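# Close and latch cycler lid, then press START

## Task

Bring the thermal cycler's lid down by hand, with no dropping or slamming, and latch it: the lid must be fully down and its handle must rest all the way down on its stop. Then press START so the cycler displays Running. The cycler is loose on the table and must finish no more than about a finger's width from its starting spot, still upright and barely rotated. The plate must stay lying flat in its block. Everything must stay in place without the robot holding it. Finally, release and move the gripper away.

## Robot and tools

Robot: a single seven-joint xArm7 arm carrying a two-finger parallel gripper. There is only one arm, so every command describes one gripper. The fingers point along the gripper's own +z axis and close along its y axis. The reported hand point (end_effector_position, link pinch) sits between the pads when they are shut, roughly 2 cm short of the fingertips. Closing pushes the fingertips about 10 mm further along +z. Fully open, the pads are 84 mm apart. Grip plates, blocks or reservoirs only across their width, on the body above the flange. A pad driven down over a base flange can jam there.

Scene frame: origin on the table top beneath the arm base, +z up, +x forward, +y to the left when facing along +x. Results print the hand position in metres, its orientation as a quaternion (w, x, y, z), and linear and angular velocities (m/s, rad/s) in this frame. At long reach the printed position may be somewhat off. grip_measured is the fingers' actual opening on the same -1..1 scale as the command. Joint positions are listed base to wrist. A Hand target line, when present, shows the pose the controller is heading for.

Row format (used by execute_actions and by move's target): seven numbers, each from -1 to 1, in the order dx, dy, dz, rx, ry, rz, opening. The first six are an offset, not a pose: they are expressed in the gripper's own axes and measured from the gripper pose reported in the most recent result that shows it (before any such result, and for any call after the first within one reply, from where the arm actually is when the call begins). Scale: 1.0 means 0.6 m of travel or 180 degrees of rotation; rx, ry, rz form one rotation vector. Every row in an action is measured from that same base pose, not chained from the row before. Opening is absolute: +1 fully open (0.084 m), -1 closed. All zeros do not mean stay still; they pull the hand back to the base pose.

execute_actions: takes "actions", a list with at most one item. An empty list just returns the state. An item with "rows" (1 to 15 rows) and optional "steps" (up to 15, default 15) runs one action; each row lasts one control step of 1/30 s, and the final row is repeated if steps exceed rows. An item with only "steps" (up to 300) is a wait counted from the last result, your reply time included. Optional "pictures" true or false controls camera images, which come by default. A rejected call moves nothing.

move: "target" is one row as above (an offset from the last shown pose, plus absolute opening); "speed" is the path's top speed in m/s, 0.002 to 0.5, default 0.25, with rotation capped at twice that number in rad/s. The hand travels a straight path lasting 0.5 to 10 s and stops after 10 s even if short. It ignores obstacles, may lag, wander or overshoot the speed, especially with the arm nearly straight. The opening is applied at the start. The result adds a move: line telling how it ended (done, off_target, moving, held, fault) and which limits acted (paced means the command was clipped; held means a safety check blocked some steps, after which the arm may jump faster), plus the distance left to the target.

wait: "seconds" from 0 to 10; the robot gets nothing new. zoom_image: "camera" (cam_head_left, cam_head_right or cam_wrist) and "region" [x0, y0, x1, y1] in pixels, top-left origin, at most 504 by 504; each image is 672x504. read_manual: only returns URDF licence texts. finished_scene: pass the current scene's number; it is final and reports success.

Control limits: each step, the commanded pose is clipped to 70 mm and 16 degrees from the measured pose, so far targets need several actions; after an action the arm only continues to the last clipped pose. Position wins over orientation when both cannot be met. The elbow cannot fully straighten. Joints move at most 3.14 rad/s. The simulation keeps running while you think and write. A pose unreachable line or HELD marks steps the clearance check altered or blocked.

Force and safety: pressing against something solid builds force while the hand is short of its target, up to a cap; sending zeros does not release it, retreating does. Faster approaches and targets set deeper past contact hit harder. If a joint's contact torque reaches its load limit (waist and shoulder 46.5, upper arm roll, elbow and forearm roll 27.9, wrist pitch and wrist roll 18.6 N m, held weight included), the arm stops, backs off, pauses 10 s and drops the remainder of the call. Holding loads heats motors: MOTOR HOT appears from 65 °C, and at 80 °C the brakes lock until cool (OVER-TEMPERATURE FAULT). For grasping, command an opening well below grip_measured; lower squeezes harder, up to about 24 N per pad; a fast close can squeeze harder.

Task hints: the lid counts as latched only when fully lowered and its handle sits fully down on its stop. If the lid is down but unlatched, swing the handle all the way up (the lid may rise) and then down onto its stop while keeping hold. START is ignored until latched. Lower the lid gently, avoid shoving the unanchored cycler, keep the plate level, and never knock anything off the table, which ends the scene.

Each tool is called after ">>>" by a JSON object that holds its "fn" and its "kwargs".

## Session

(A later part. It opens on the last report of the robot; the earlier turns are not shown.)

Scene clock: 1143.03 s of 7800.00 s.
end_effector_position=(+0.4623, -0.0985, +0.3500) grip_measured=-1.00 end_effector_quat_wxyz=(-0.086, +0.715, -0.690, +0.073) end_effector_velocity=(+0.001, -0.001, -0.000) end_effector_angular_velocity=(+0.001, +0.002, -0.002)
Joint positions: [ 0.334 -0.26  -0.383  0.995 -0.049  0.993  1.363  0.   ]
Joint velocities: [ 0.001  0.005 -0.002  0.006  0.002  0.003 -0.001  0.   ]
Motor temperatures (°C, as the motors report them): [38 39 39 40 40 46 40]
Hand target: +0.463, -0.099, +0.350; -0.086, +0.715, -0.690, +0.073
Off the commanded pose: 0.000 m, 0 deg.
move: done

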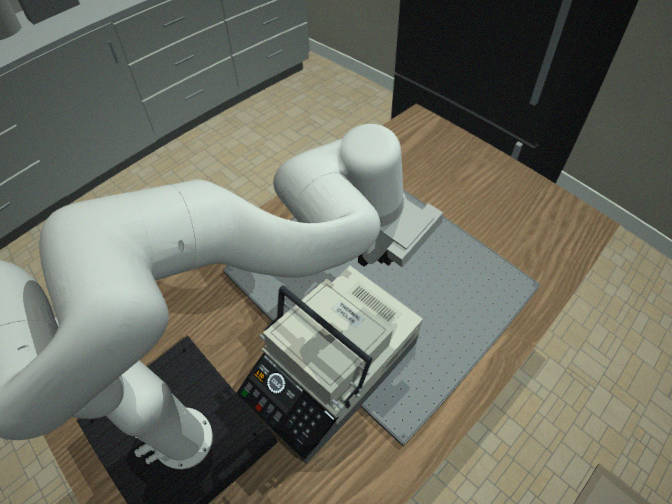

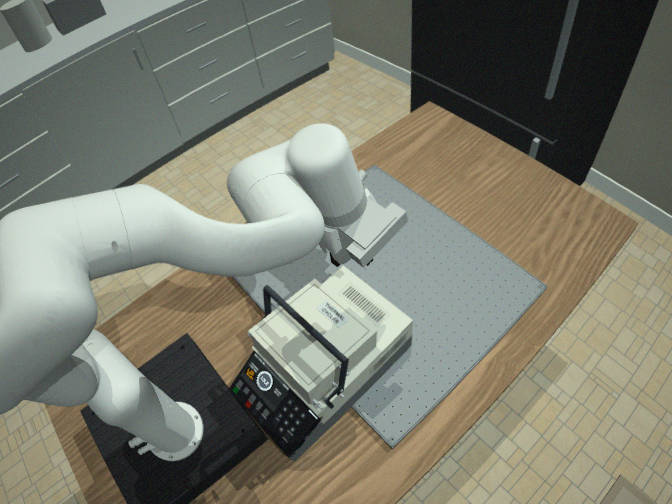

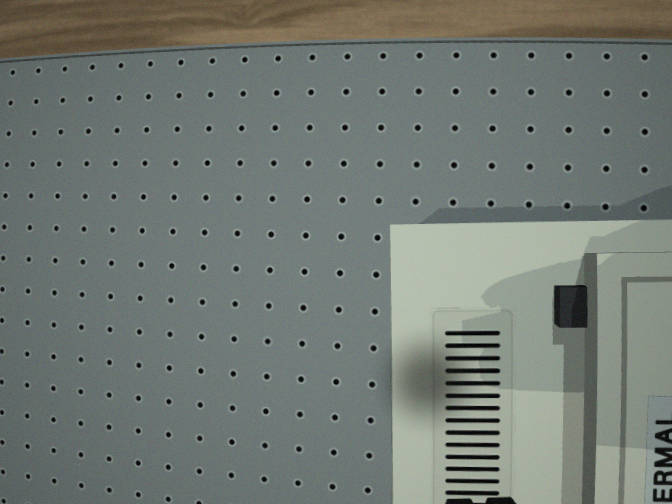

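>>> {"fn": "move", "kwargs": {"target": [0,0.222,0.0,0,0,0,-0.2], "speed": 0.08}}

>>> {"fn": "move", "kwargs": {"target": [0,0,0.125,0,0,0,-0.2], "speed": 0.04}}

>>> {"fn": "move", "kwargs": {"target": [0,0,0,0,0,0,-1]}}

>>> {"fn": "move", "kwargs": {"target": [0,-0.09,-0.1,0,0,0,-1], "speed": 0.025}}

Scene clock: 1147.00 s of 7800.00 s.
end_effector_position=(+0.3326, -0.1030, +0.3209) grip_measured=-0.22 end_effector_quat_wxyz=(-0.086, +0.715, -0.690, +0.073) end_effector_velocity=(-0.002, -0.000, -0.000) end_effector_angular_velocity=(-0.000, -0.000, -0.001)
Joint positions: [ 0.213 -0.717 -0.347  0.577 -0.191  1.025  1.39   0.035]
Joint velocities: [-0.003 -0.007  0.    -0.005 -0.002  0.002 -0.     0.   ]
Motor temperatures (°C, as the motors report them): [38 39 39 40 40 46 40]
Hand target: +0.332, -0.103, +0.321; -0.086, +0.715, -0.690, +0.073
Off the commanded pose: 0.001 m, 0 deg.
move: done

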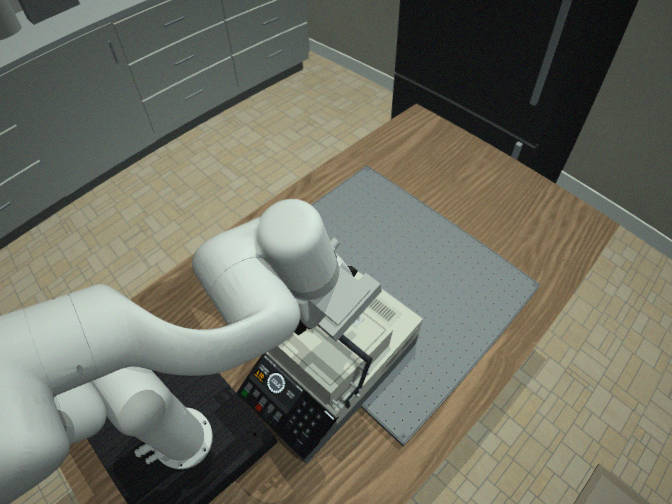

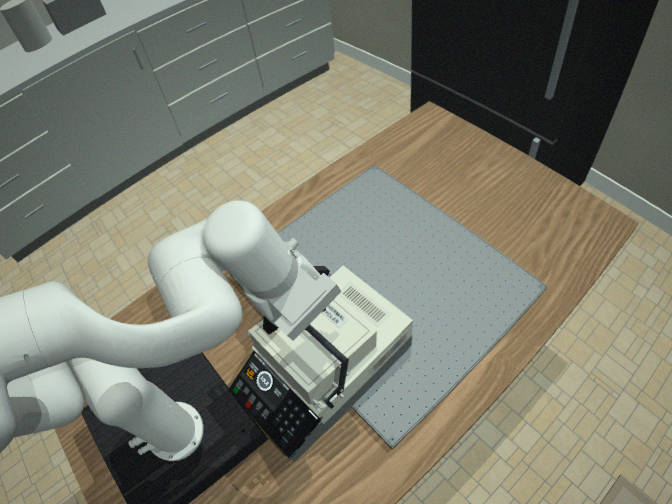

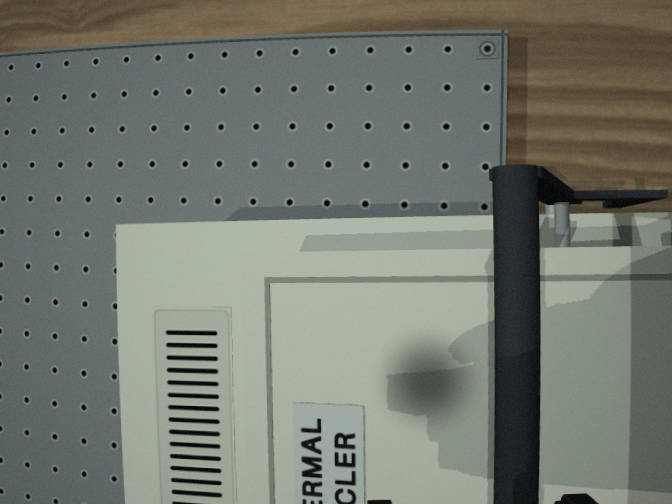

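Scene clock: 1158.67 s of 7800.00 s.
end_effector_position=(+0.3703, -0.1154, +0.3063) grip_measured=+0.57 end_effector_quat_wxyz=(-0.110, +0.705, -0.691, +0.113) end_effector_velocity=(-0.000, -0.000, +0.000) end_effector_angular_velocity=(+0.000, -0.001, -0.001)
Joint positions: [ 0.227 -0.622 -0.388  0.559 -0.201  0.815  1.388  0.068]
Joint velocities: [-0.    -0.001 -0.001 -0.    -0.    -0.     0.    -0.   ]
Motor temperatures (°C, as the motors report them): [38 39 39 39 40 47 40]
Hand target: +0.370, -0.115, +0.306; -0.110, +0.705, -0.691, +0.113
Off the commanded pose: 0.064 m, 6 deg.
TORQUE FAULT: the external load on joint 4 (elbow) reached its load limit, and the arm stopped for 10 seconds. The arm's remaining commands of this call were not run. Joint 4 (elbow) moved back by up to 3 degrees. The gripper holds there, with its grip as last carried out, and the arm accepts commands again: back off and push less far. The arm stops again, at the same cost, whenever a joint's load reaches its limit.
move: fault

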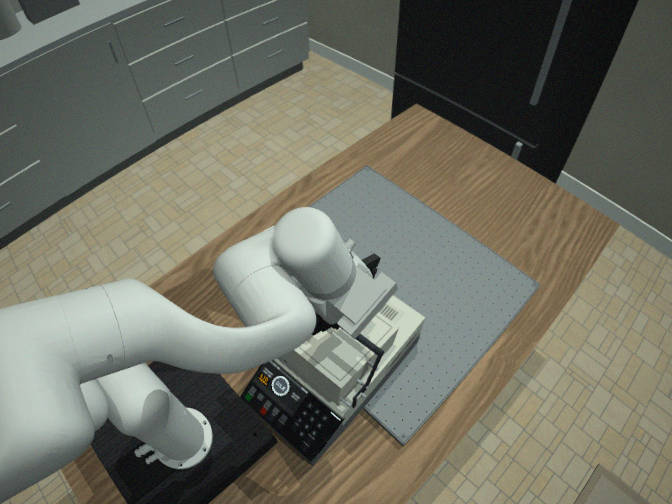

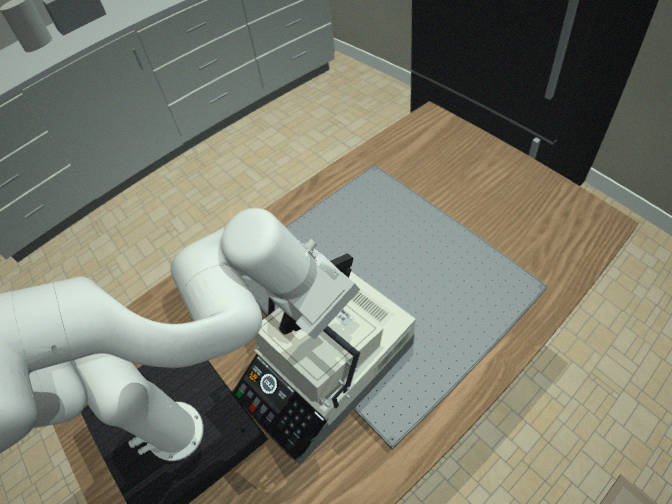

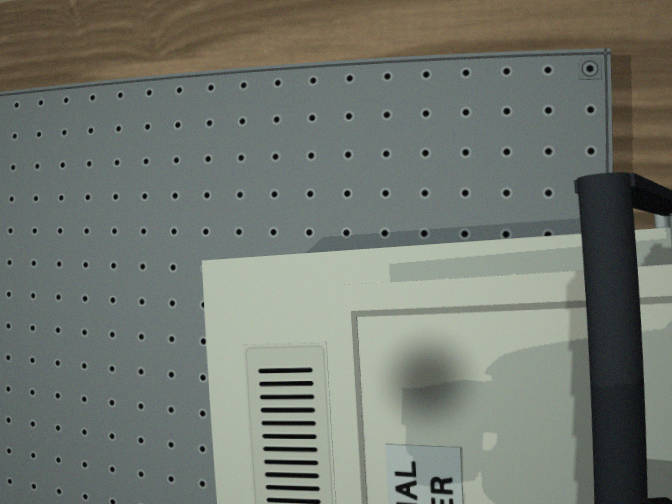

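not run: a fault stop came before this call.

not run: a fault stop came before this call.

>>> {"fn": "move", "kwargs": {"target": [0,0.06,-0.07,0.03,0.02,0,0.1], "speed": 0.03}}

Scene clock: 1161.87 s of 7800.00 s.
end_effector_position=(+0.3230, -0.1160, +0.3351) grip_measured=+0.09 end_effector_quat_wxyz=(-0.121, +0.696, -0.688, +0.168) end_effector_velocity=(-0.001, -0.000, +0.001) end_effector_angular_velocity=(-0.003, -0.002, +0.000)
Joint positions: [ 0.13  -0.917 -0.316  0.427 -0.274  0.883  1.42   0.048]
Joint velocities: [-0.002 -0.007  0.002 -0.003 -0.002  0.002  0.    -0.   ]
Motor temperatures (°C, as the motors report them): [38 39 39 40 40 47 40]
Hand target: +0.323, -0.116, +0.335; -0.121, +0.696, -0.688, +0.168
Off the commanded pose: 0.000 m, 0 deg.
move: done

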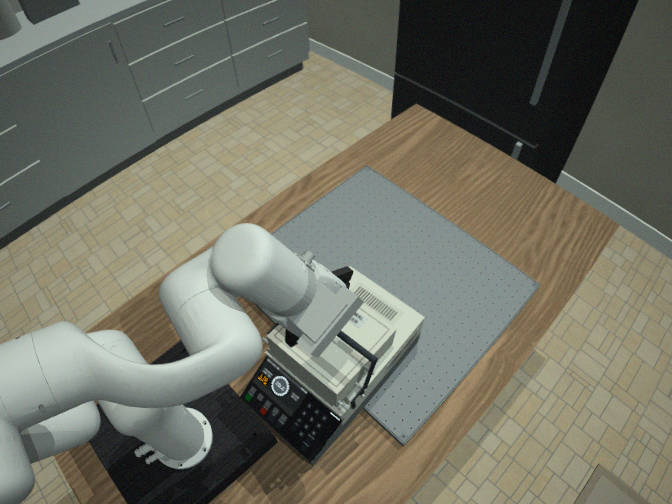

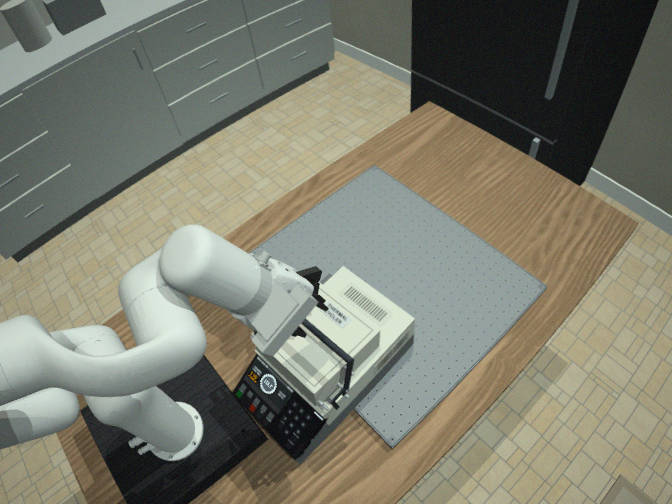

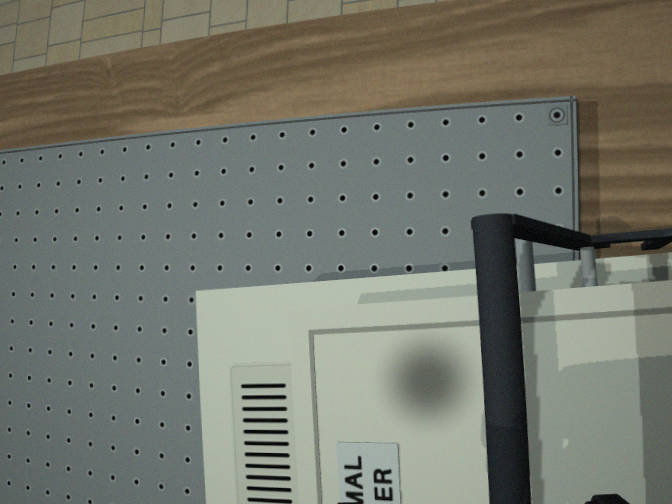

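>>> {"fn": "move", "kwargs": {"target": [-0.02,0.02,0.03,0,-0.035,-0.03,0.1], "speed": 0.03}}

>>> {"fn": "move", "kwargs": {"target": [0,0.01,0.05,0,0,0,0.1], "speed": 0.02}}

Scene clock: 1165.53 s of 7800.00 s.
end_effector_position=(+0.3192, -0.1056, +0.3132) grip_measured=+0.09 end_effector_quat_wxyz=(-0.151, +0.735, -0.647, +0.135) end_effector_velocity=(+0.000, +0.000, -0.001) end_effector_angular_velocity=(+0.001, -0.002, +0.006)
Joint positions: [ 0.195 -0.928 -0.425  0.39  -0.246  0.869  1.278  0.048]
Joint velocities: [ 0.003  0.    -0.005 -0.001  0.    -0.003 -0.007  0.   ]
Motor temperatures (°C, as the motors report them): [38 39 39 40 40 47 40]
Hand target: +0.319, -0.106, +0.313; -0.151, +0.735, -0.647, +0.135
Off the commanded pose: 0.000 m, 0 deg.
move: done

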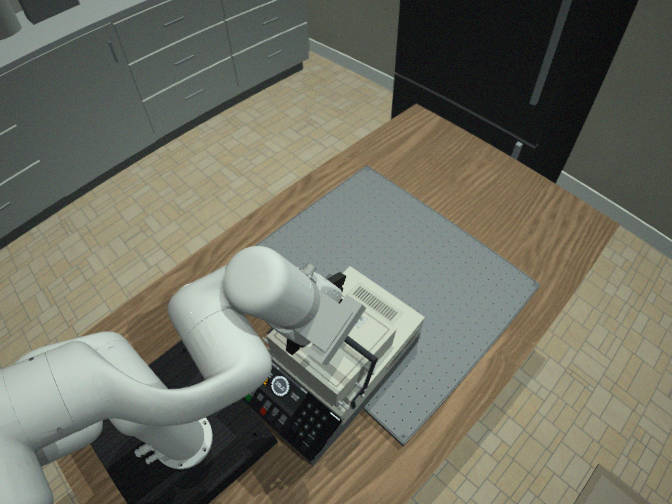

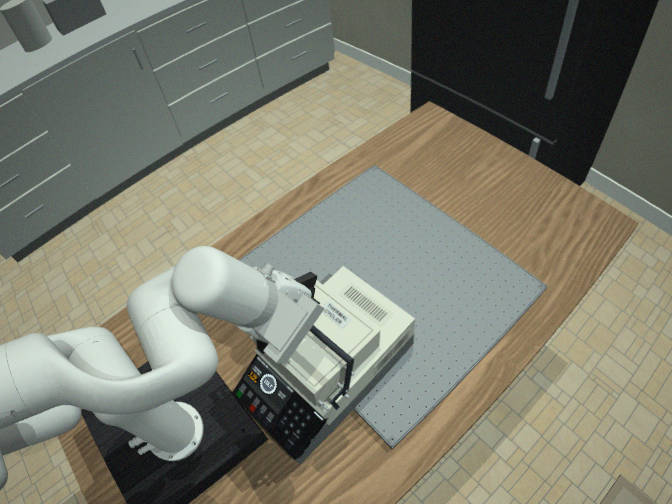

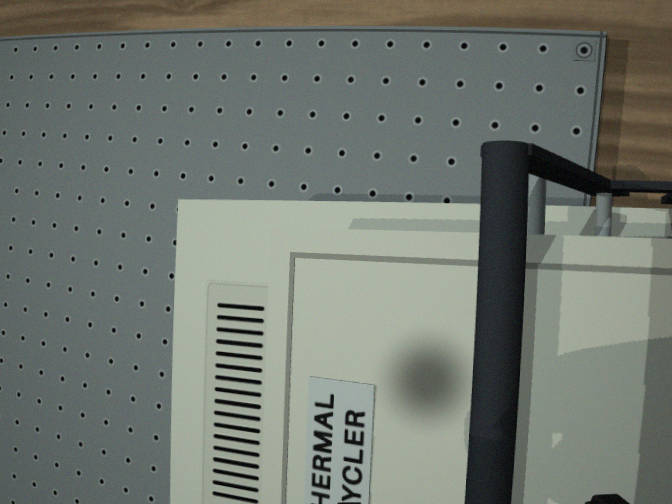

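Scene clock: 1167.33 s of 7800.00 s.
end_effector_position=(+0.3255, -0.1051, +0.2834) grip_measured=+0.09 end_effector_quat_wxyz=(-0.151, +0.735, -0.647, +0.135) end_effector_velocity=(+0.001, -0.000, -0.001) end_effector_angular_velocity=(+0.000, -0.002, -0.001)
Joint positions: [ 0.196 -0.871 -0.457  0.332 -0.264  0.754  1.273  0.048]
Joint velocities: [-0.     0.002 -0.002 -0.002 -0.001 -0.006 -0.    -0.   ]
Motor temperatures (°C, as the motors report them): [38 39 39 40 40 47 40]
Hand target: +0.325, -0.105, +0.283; -0.151, +0.735, -0.647, +0.135
Off the commanded pose: 0.000 m, 0 deg.
move: done

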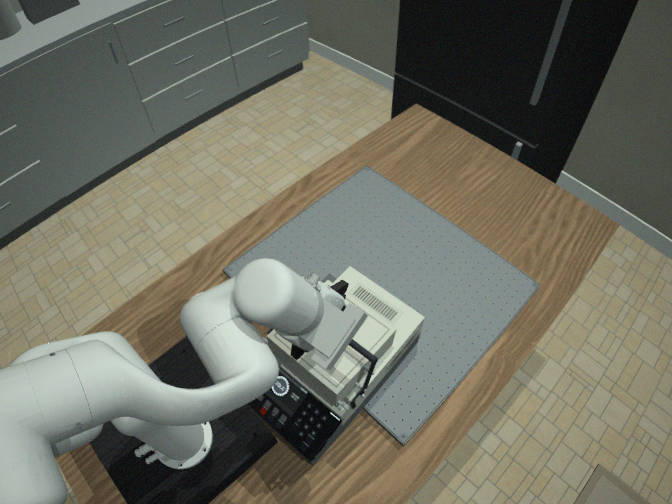

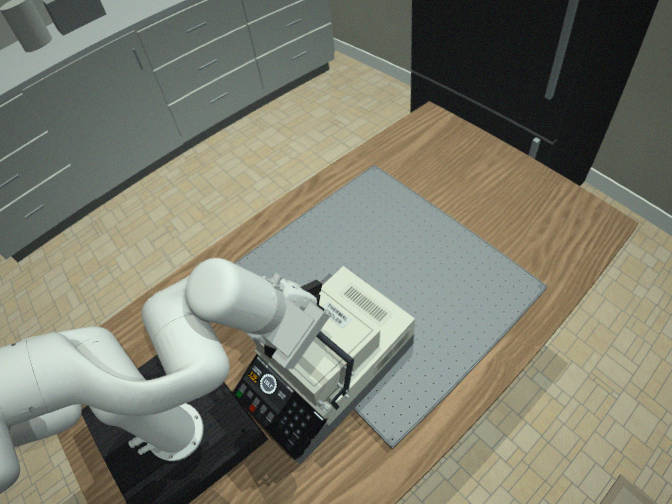

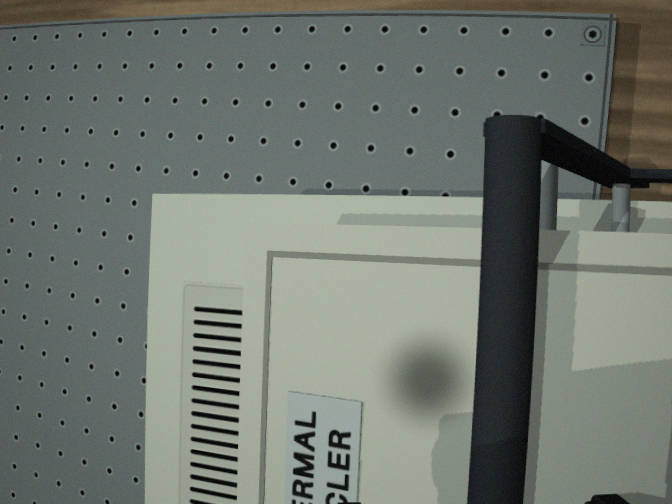

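>>> {"fn": "move", "kwargs": {"target": [0.015,-0.003,0.008,0,0,0.012,0.1], "speed": 0.02}}

>>> {"fn": "move", "kwargs": {"target": [0,0,0,0,0,0,-1]}}

>>> {"fn": "move", "kwargs": {"target": [0,-0.07,-0.055,0,0,0,-1], "speed": 0.02}}

Scene clock: 1173.83 s of 7800.00 s.
end_effector_position=(+0.3301, -0.1135, +0.2797) grip_measured=+0.09 end_effector_quat_wxyz=(-0.153, +0.723, -0.661, +0.132) end_effector_velocity=(+0.001, -0.001, -0.000) end_effector_angular_velocity=(+0.001, +0.001, -0.003)
Joint positions: [ 0.193 -0.833 -0.479  0.344 -0.258  0.727  1.282  0.048]
Joint velocities: [ 0.001  0.005 -0.002  0.002  0.001 -0.003  0.001  0.   ]
Motor temperatures (°C, as the motors report them): [38 39 39 40 40 47 40]
Hand target: +0.330, -0.114, +0.280; -0.153, +0.723, -0.661, +0.132
Off the commanded pose: 0.000 m, 0 deg.
After step 90, 2.33 s passed at rest.
move: done

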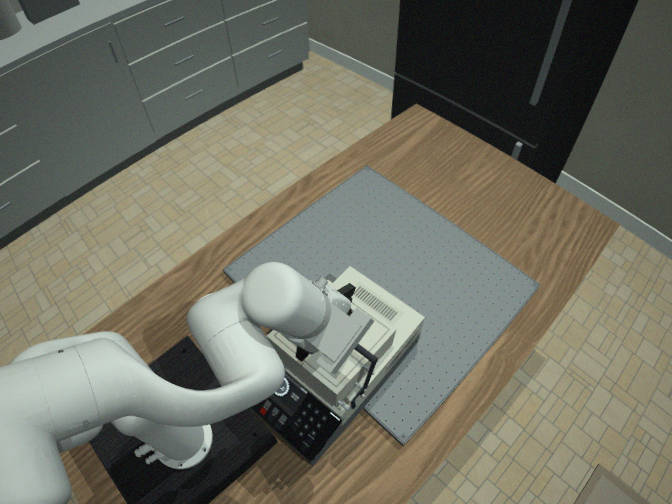

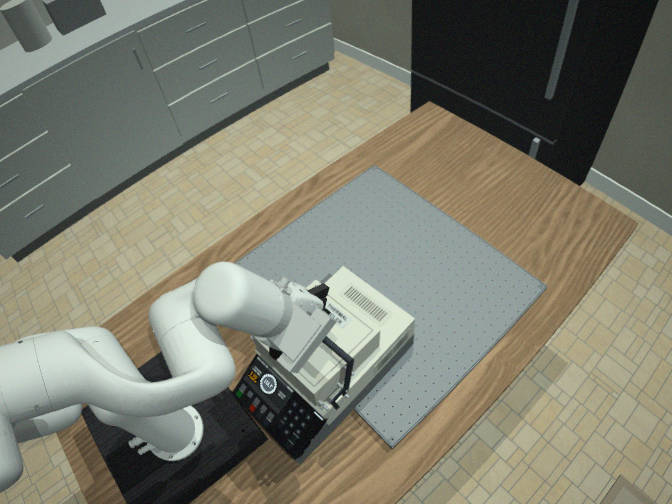

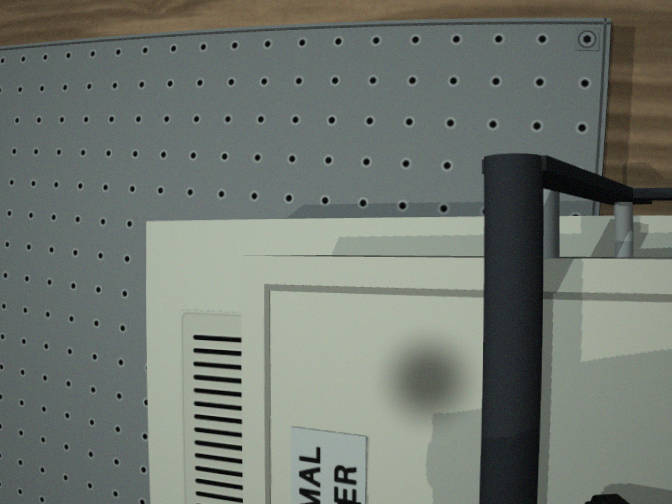

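Scene clock: 1174.33 s of 7800.00 s.
end_effector_position=(+0.3299, -0.1136, +0.2796) grip_measured=-0.74 end_effector_quat_wxyz=(-0.153, +0.723, -0.661, +0.132) end_effector_velocity=(+0.001, +0.000, +0.001) end_effector_angular_velocity=(-0.001, -0.005, +0.001)
Joint positions: [ 0.193 -0.833 -0.479  0.344 -0.258  0.728  1.282  0.012]
Joint velocities: [ 0.001 -0.     0.001  0.001  0.    -0.004  0.    -0.   ]
Motor temperatures (°C, as the motors report them): [38 39 39 40 40 47 40]
Hand target: +0.330, -0.114, +0.280; -0.153, +0.723, -0.661, +0.132
Off the commanded pose: 0.000 m, 0 deg.
move: done

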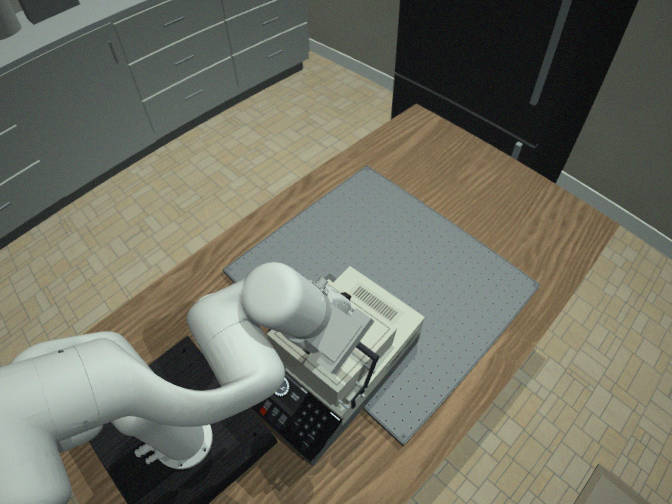

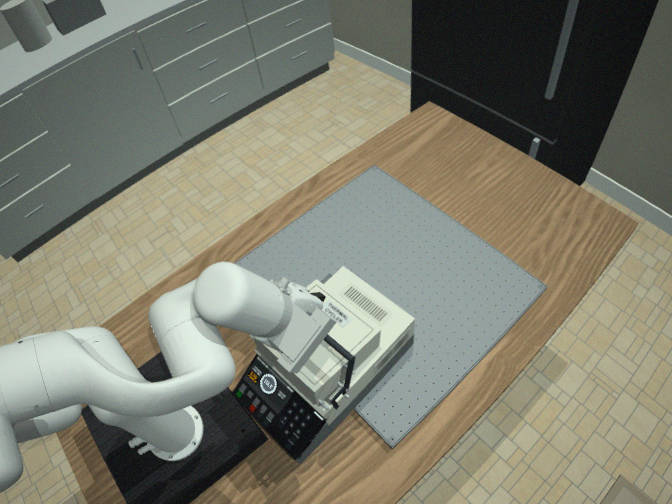

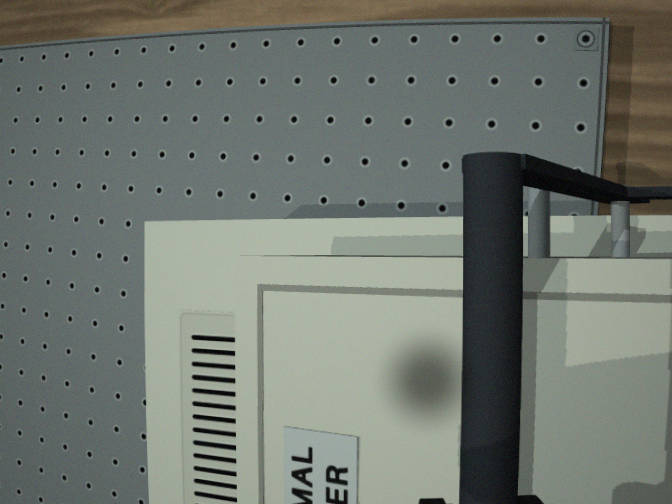

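Scene clock: 1177.27 s of 7800.00 s.
end_effector_position=(+0.3555, -0.1114, +0.3264) grip_measured=-0.74 end_effector_quat_wxyz=(-0.153, +0.723, -0.661, +0.132) end_effector_velocity=(-0.000, +0.000, -0.000) end_effector_angular_velocity=(+0.000, +0.004, +0.001)
Joint positions: [ 0.251 -0.775 -0.438  0.505 -0.211  0.825  1.311  0.011]
Joint velocities: [0.001 0.003 0.    0.002 0.001 0.003 0.    0.   ]
Motor temperatures (°C, as the motors report them): [38 39 39 40 40 47 40]
Hand target: +0.356, -0.112, +0.326; -0.153, +0.723, -0.661, +0.132
Off the commanded pose: 0.000 m, 0 deg.
move: done

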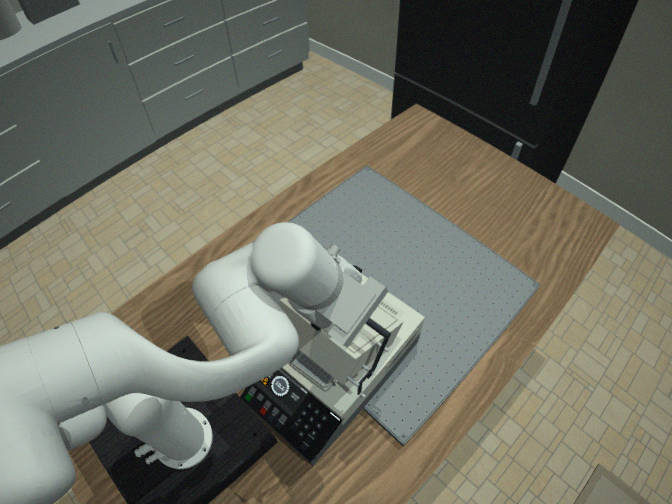

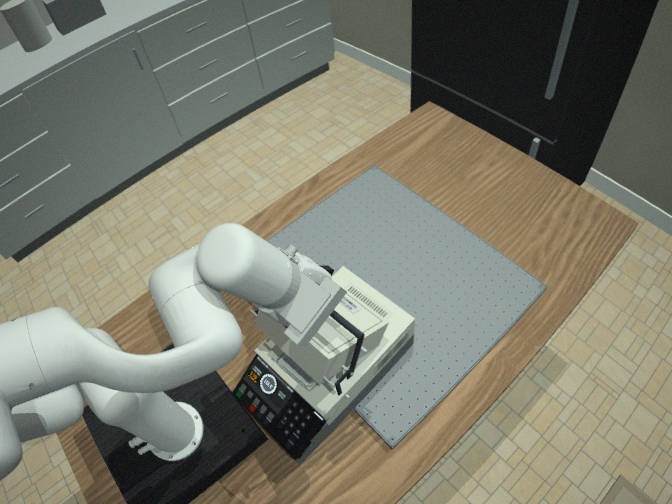

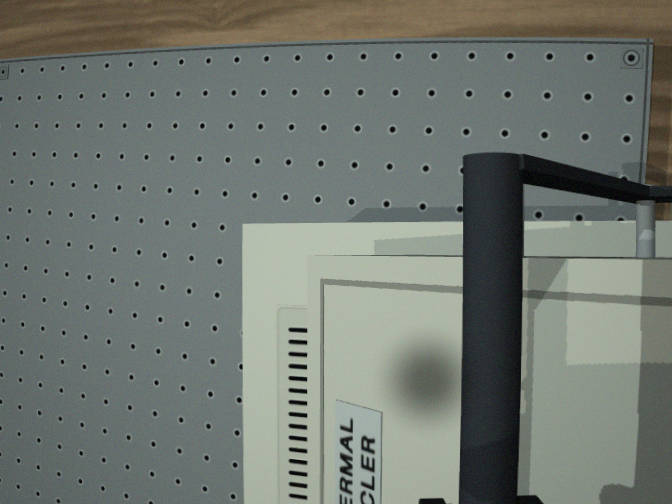

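>>> {"fn": "move", "kwargs": {"target": [0,-0.145,-0.02,-0.15,0,0,-1], "speed": 0.025}}

>>> {"fn": "zoom_image", "kwargs": {"camera": "cam_head_left", "region": [260,300,400,430]}}

Scene clock: 1187.77 s of 7800.00 s.
end_effector_position=(+0.4308, -0.1042, +0.3711) grip_measured=-0.74 end_effector_quat_wxyz=(+0.019, +0.739, -0.672, -0.026) end_effector_velocity=(-0.000, +0.000, -0.001) end_effector_angular_velocity=(+0.001, +0.010, -0.001)
Joint positions: [ 0.383 -0.134 -0.431  1.253 -0.071  1.412  1.304  0.012]
Joint velocities: [-0.     0.008 -0.001  0.008  0.003  0.01  -0.001 -0.   ]
Motor temperatures (°C, as the motors report them): [38 39 39 41 40 47 40]
Hand target: +0.431, -0.104, +0.371; +0.019, +0.739, -0.672, -0.027
Off the commanded pose: 0.001 m, 0 deg.
move: done

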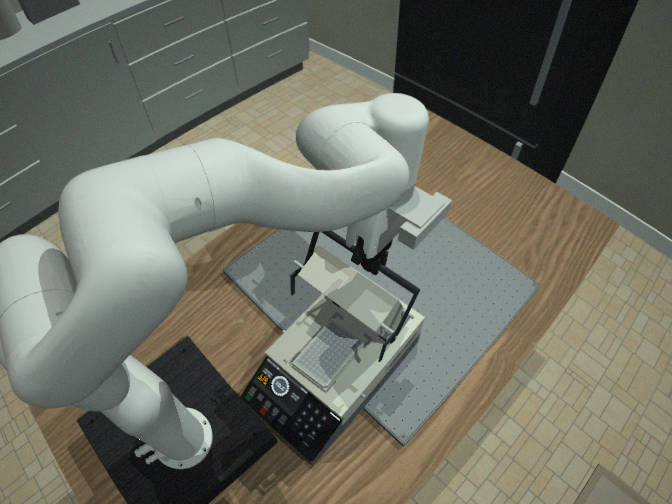

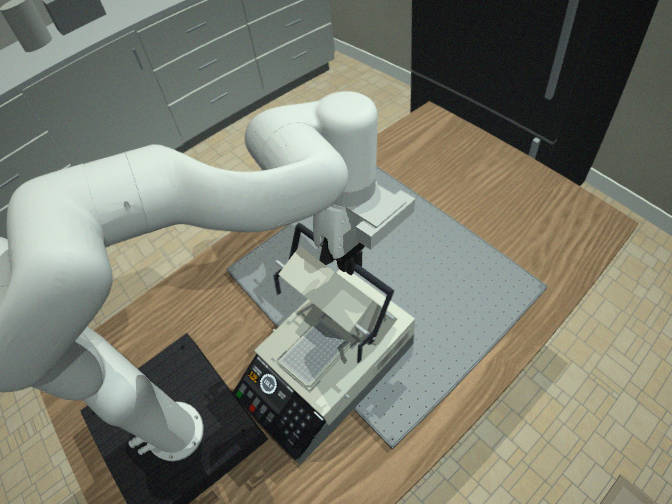

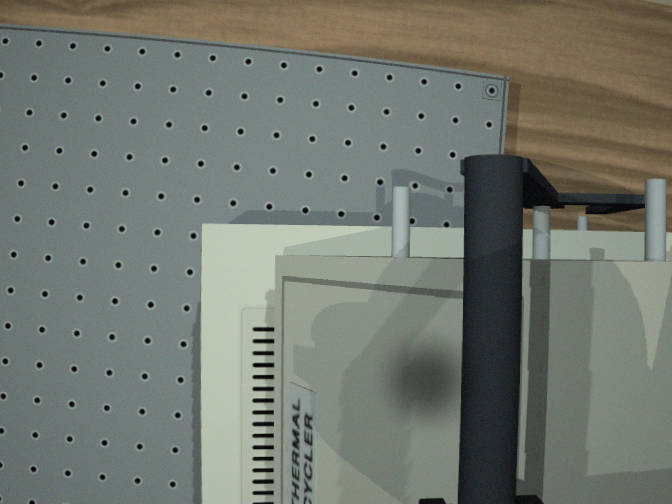

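Region (260, 300, 400, 430) of cam_head_left's 672x504 image, scaled by 3.600, with more detail than that image has; it fills the top 468 rows of this view, and the rest is white.

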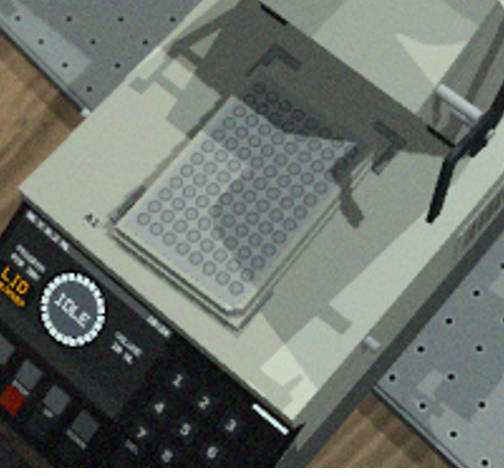

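>>> {"fn": "move", "kwargs": {"target": [0,-0.12,0.01,-0.07,0,0,-1], "speed": 0.025}}

>>> {"fn": "move", "kwargs": {"target": [0,-0.08,0.01,-0.04,0,0,-1], "speed": 0.02}}

Scene clock: 1193.83 s of 7800.00 s.
end_effector_position=(+0.5019, -0.0976, +0.3598) grip_measured=-0.74 end_effector_quat_wxyz=(+0.099, +0.733, -0.665, -0.100) end_effector_velocity=(+0.001, +0.000, +0.001) end_effector_angular_velocity=(+0.000, +0.004, -0.000)
Joint positions: [ 0.331  0.348 -0.442  1.794  0.059  1.721  1.23   0.012]
Joint velocities: [-0.002  0.009 -0.     0.014  0.003  0.01  -0.001 -0.   ]
Motor temperatures (°C, as the motors report them): [38 39 39 41 40 47 40]
Hand target: +0.502, -0.097, +0.360; +0.099, +0.733, -0.665, -0.100
Off the commanded pose: 0.001 m, 0 deg.
move: done

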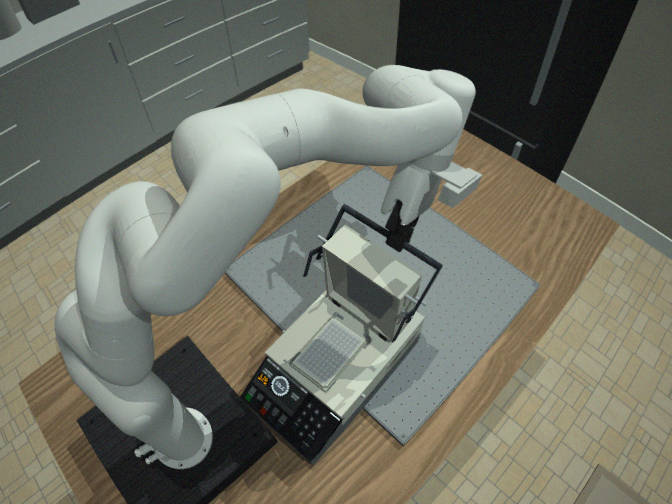

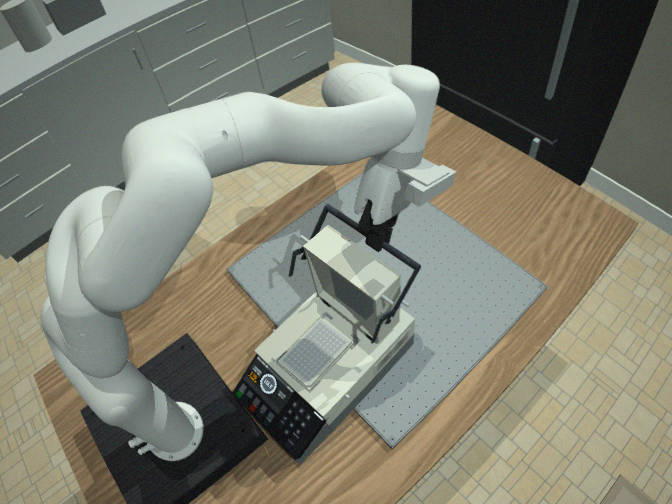

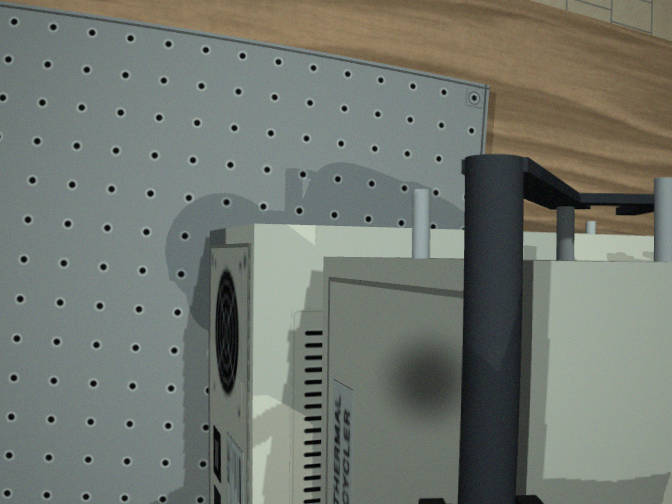

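Scene clock: 1197.20 s of 7800.00 s.
end_effector_position=(+0.5446, -0.0932, +0.3404) grip_measured=-0.74 end_effector_quat_wxyz=(+0.146, +0.725, -0.657, -0.144) end_effector_velocity=(+0.002, -0.000, +0.000) end_effector_angular_velocity=(-0.000, +0.007, -0.001)
Joint positions: [ 0.215  0.722 -0.411  2.314  0.136  1.999  1.217  0.012]
Joint velocities: [-0.012  0.026  0.002  0.046  0.005  0.026  0.     0.   ]
Motor temperatures (°C, as the motors report them): [38 39 39 41 40 47 40]
Hand target: +0.546, -0.093, +0.340; +0.145, +0.726, -0.658, -0.142
Off the commanded pose: 0.002 m, 0 deg.
move: done

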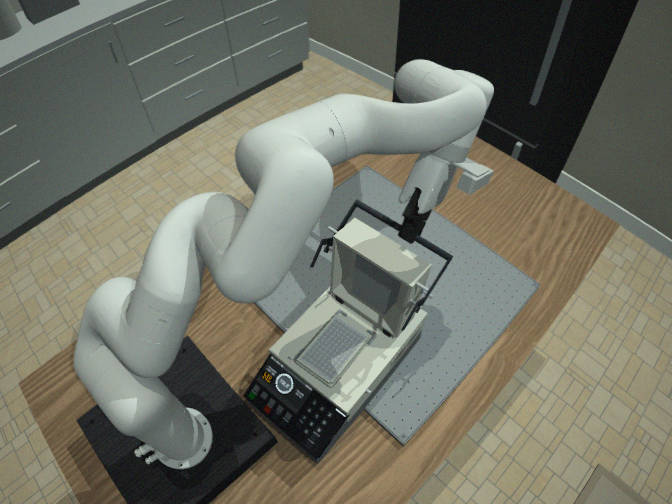

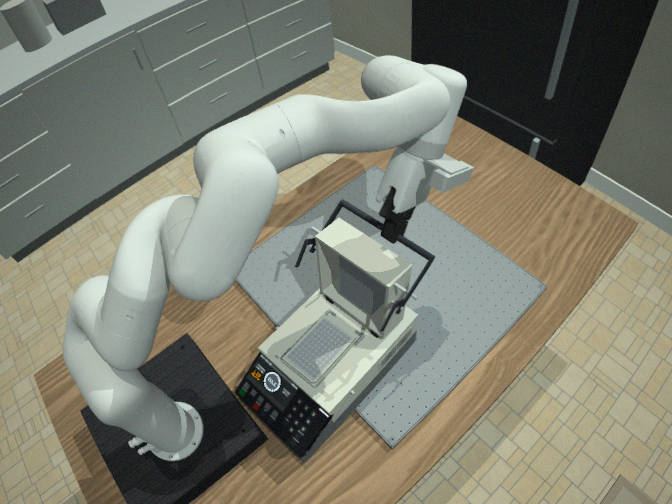

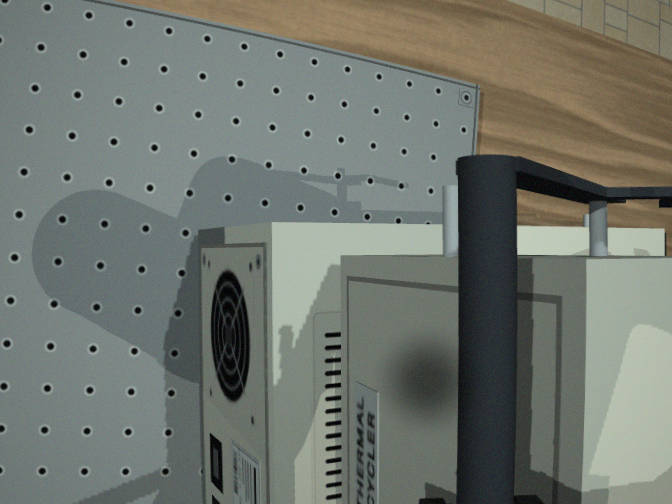

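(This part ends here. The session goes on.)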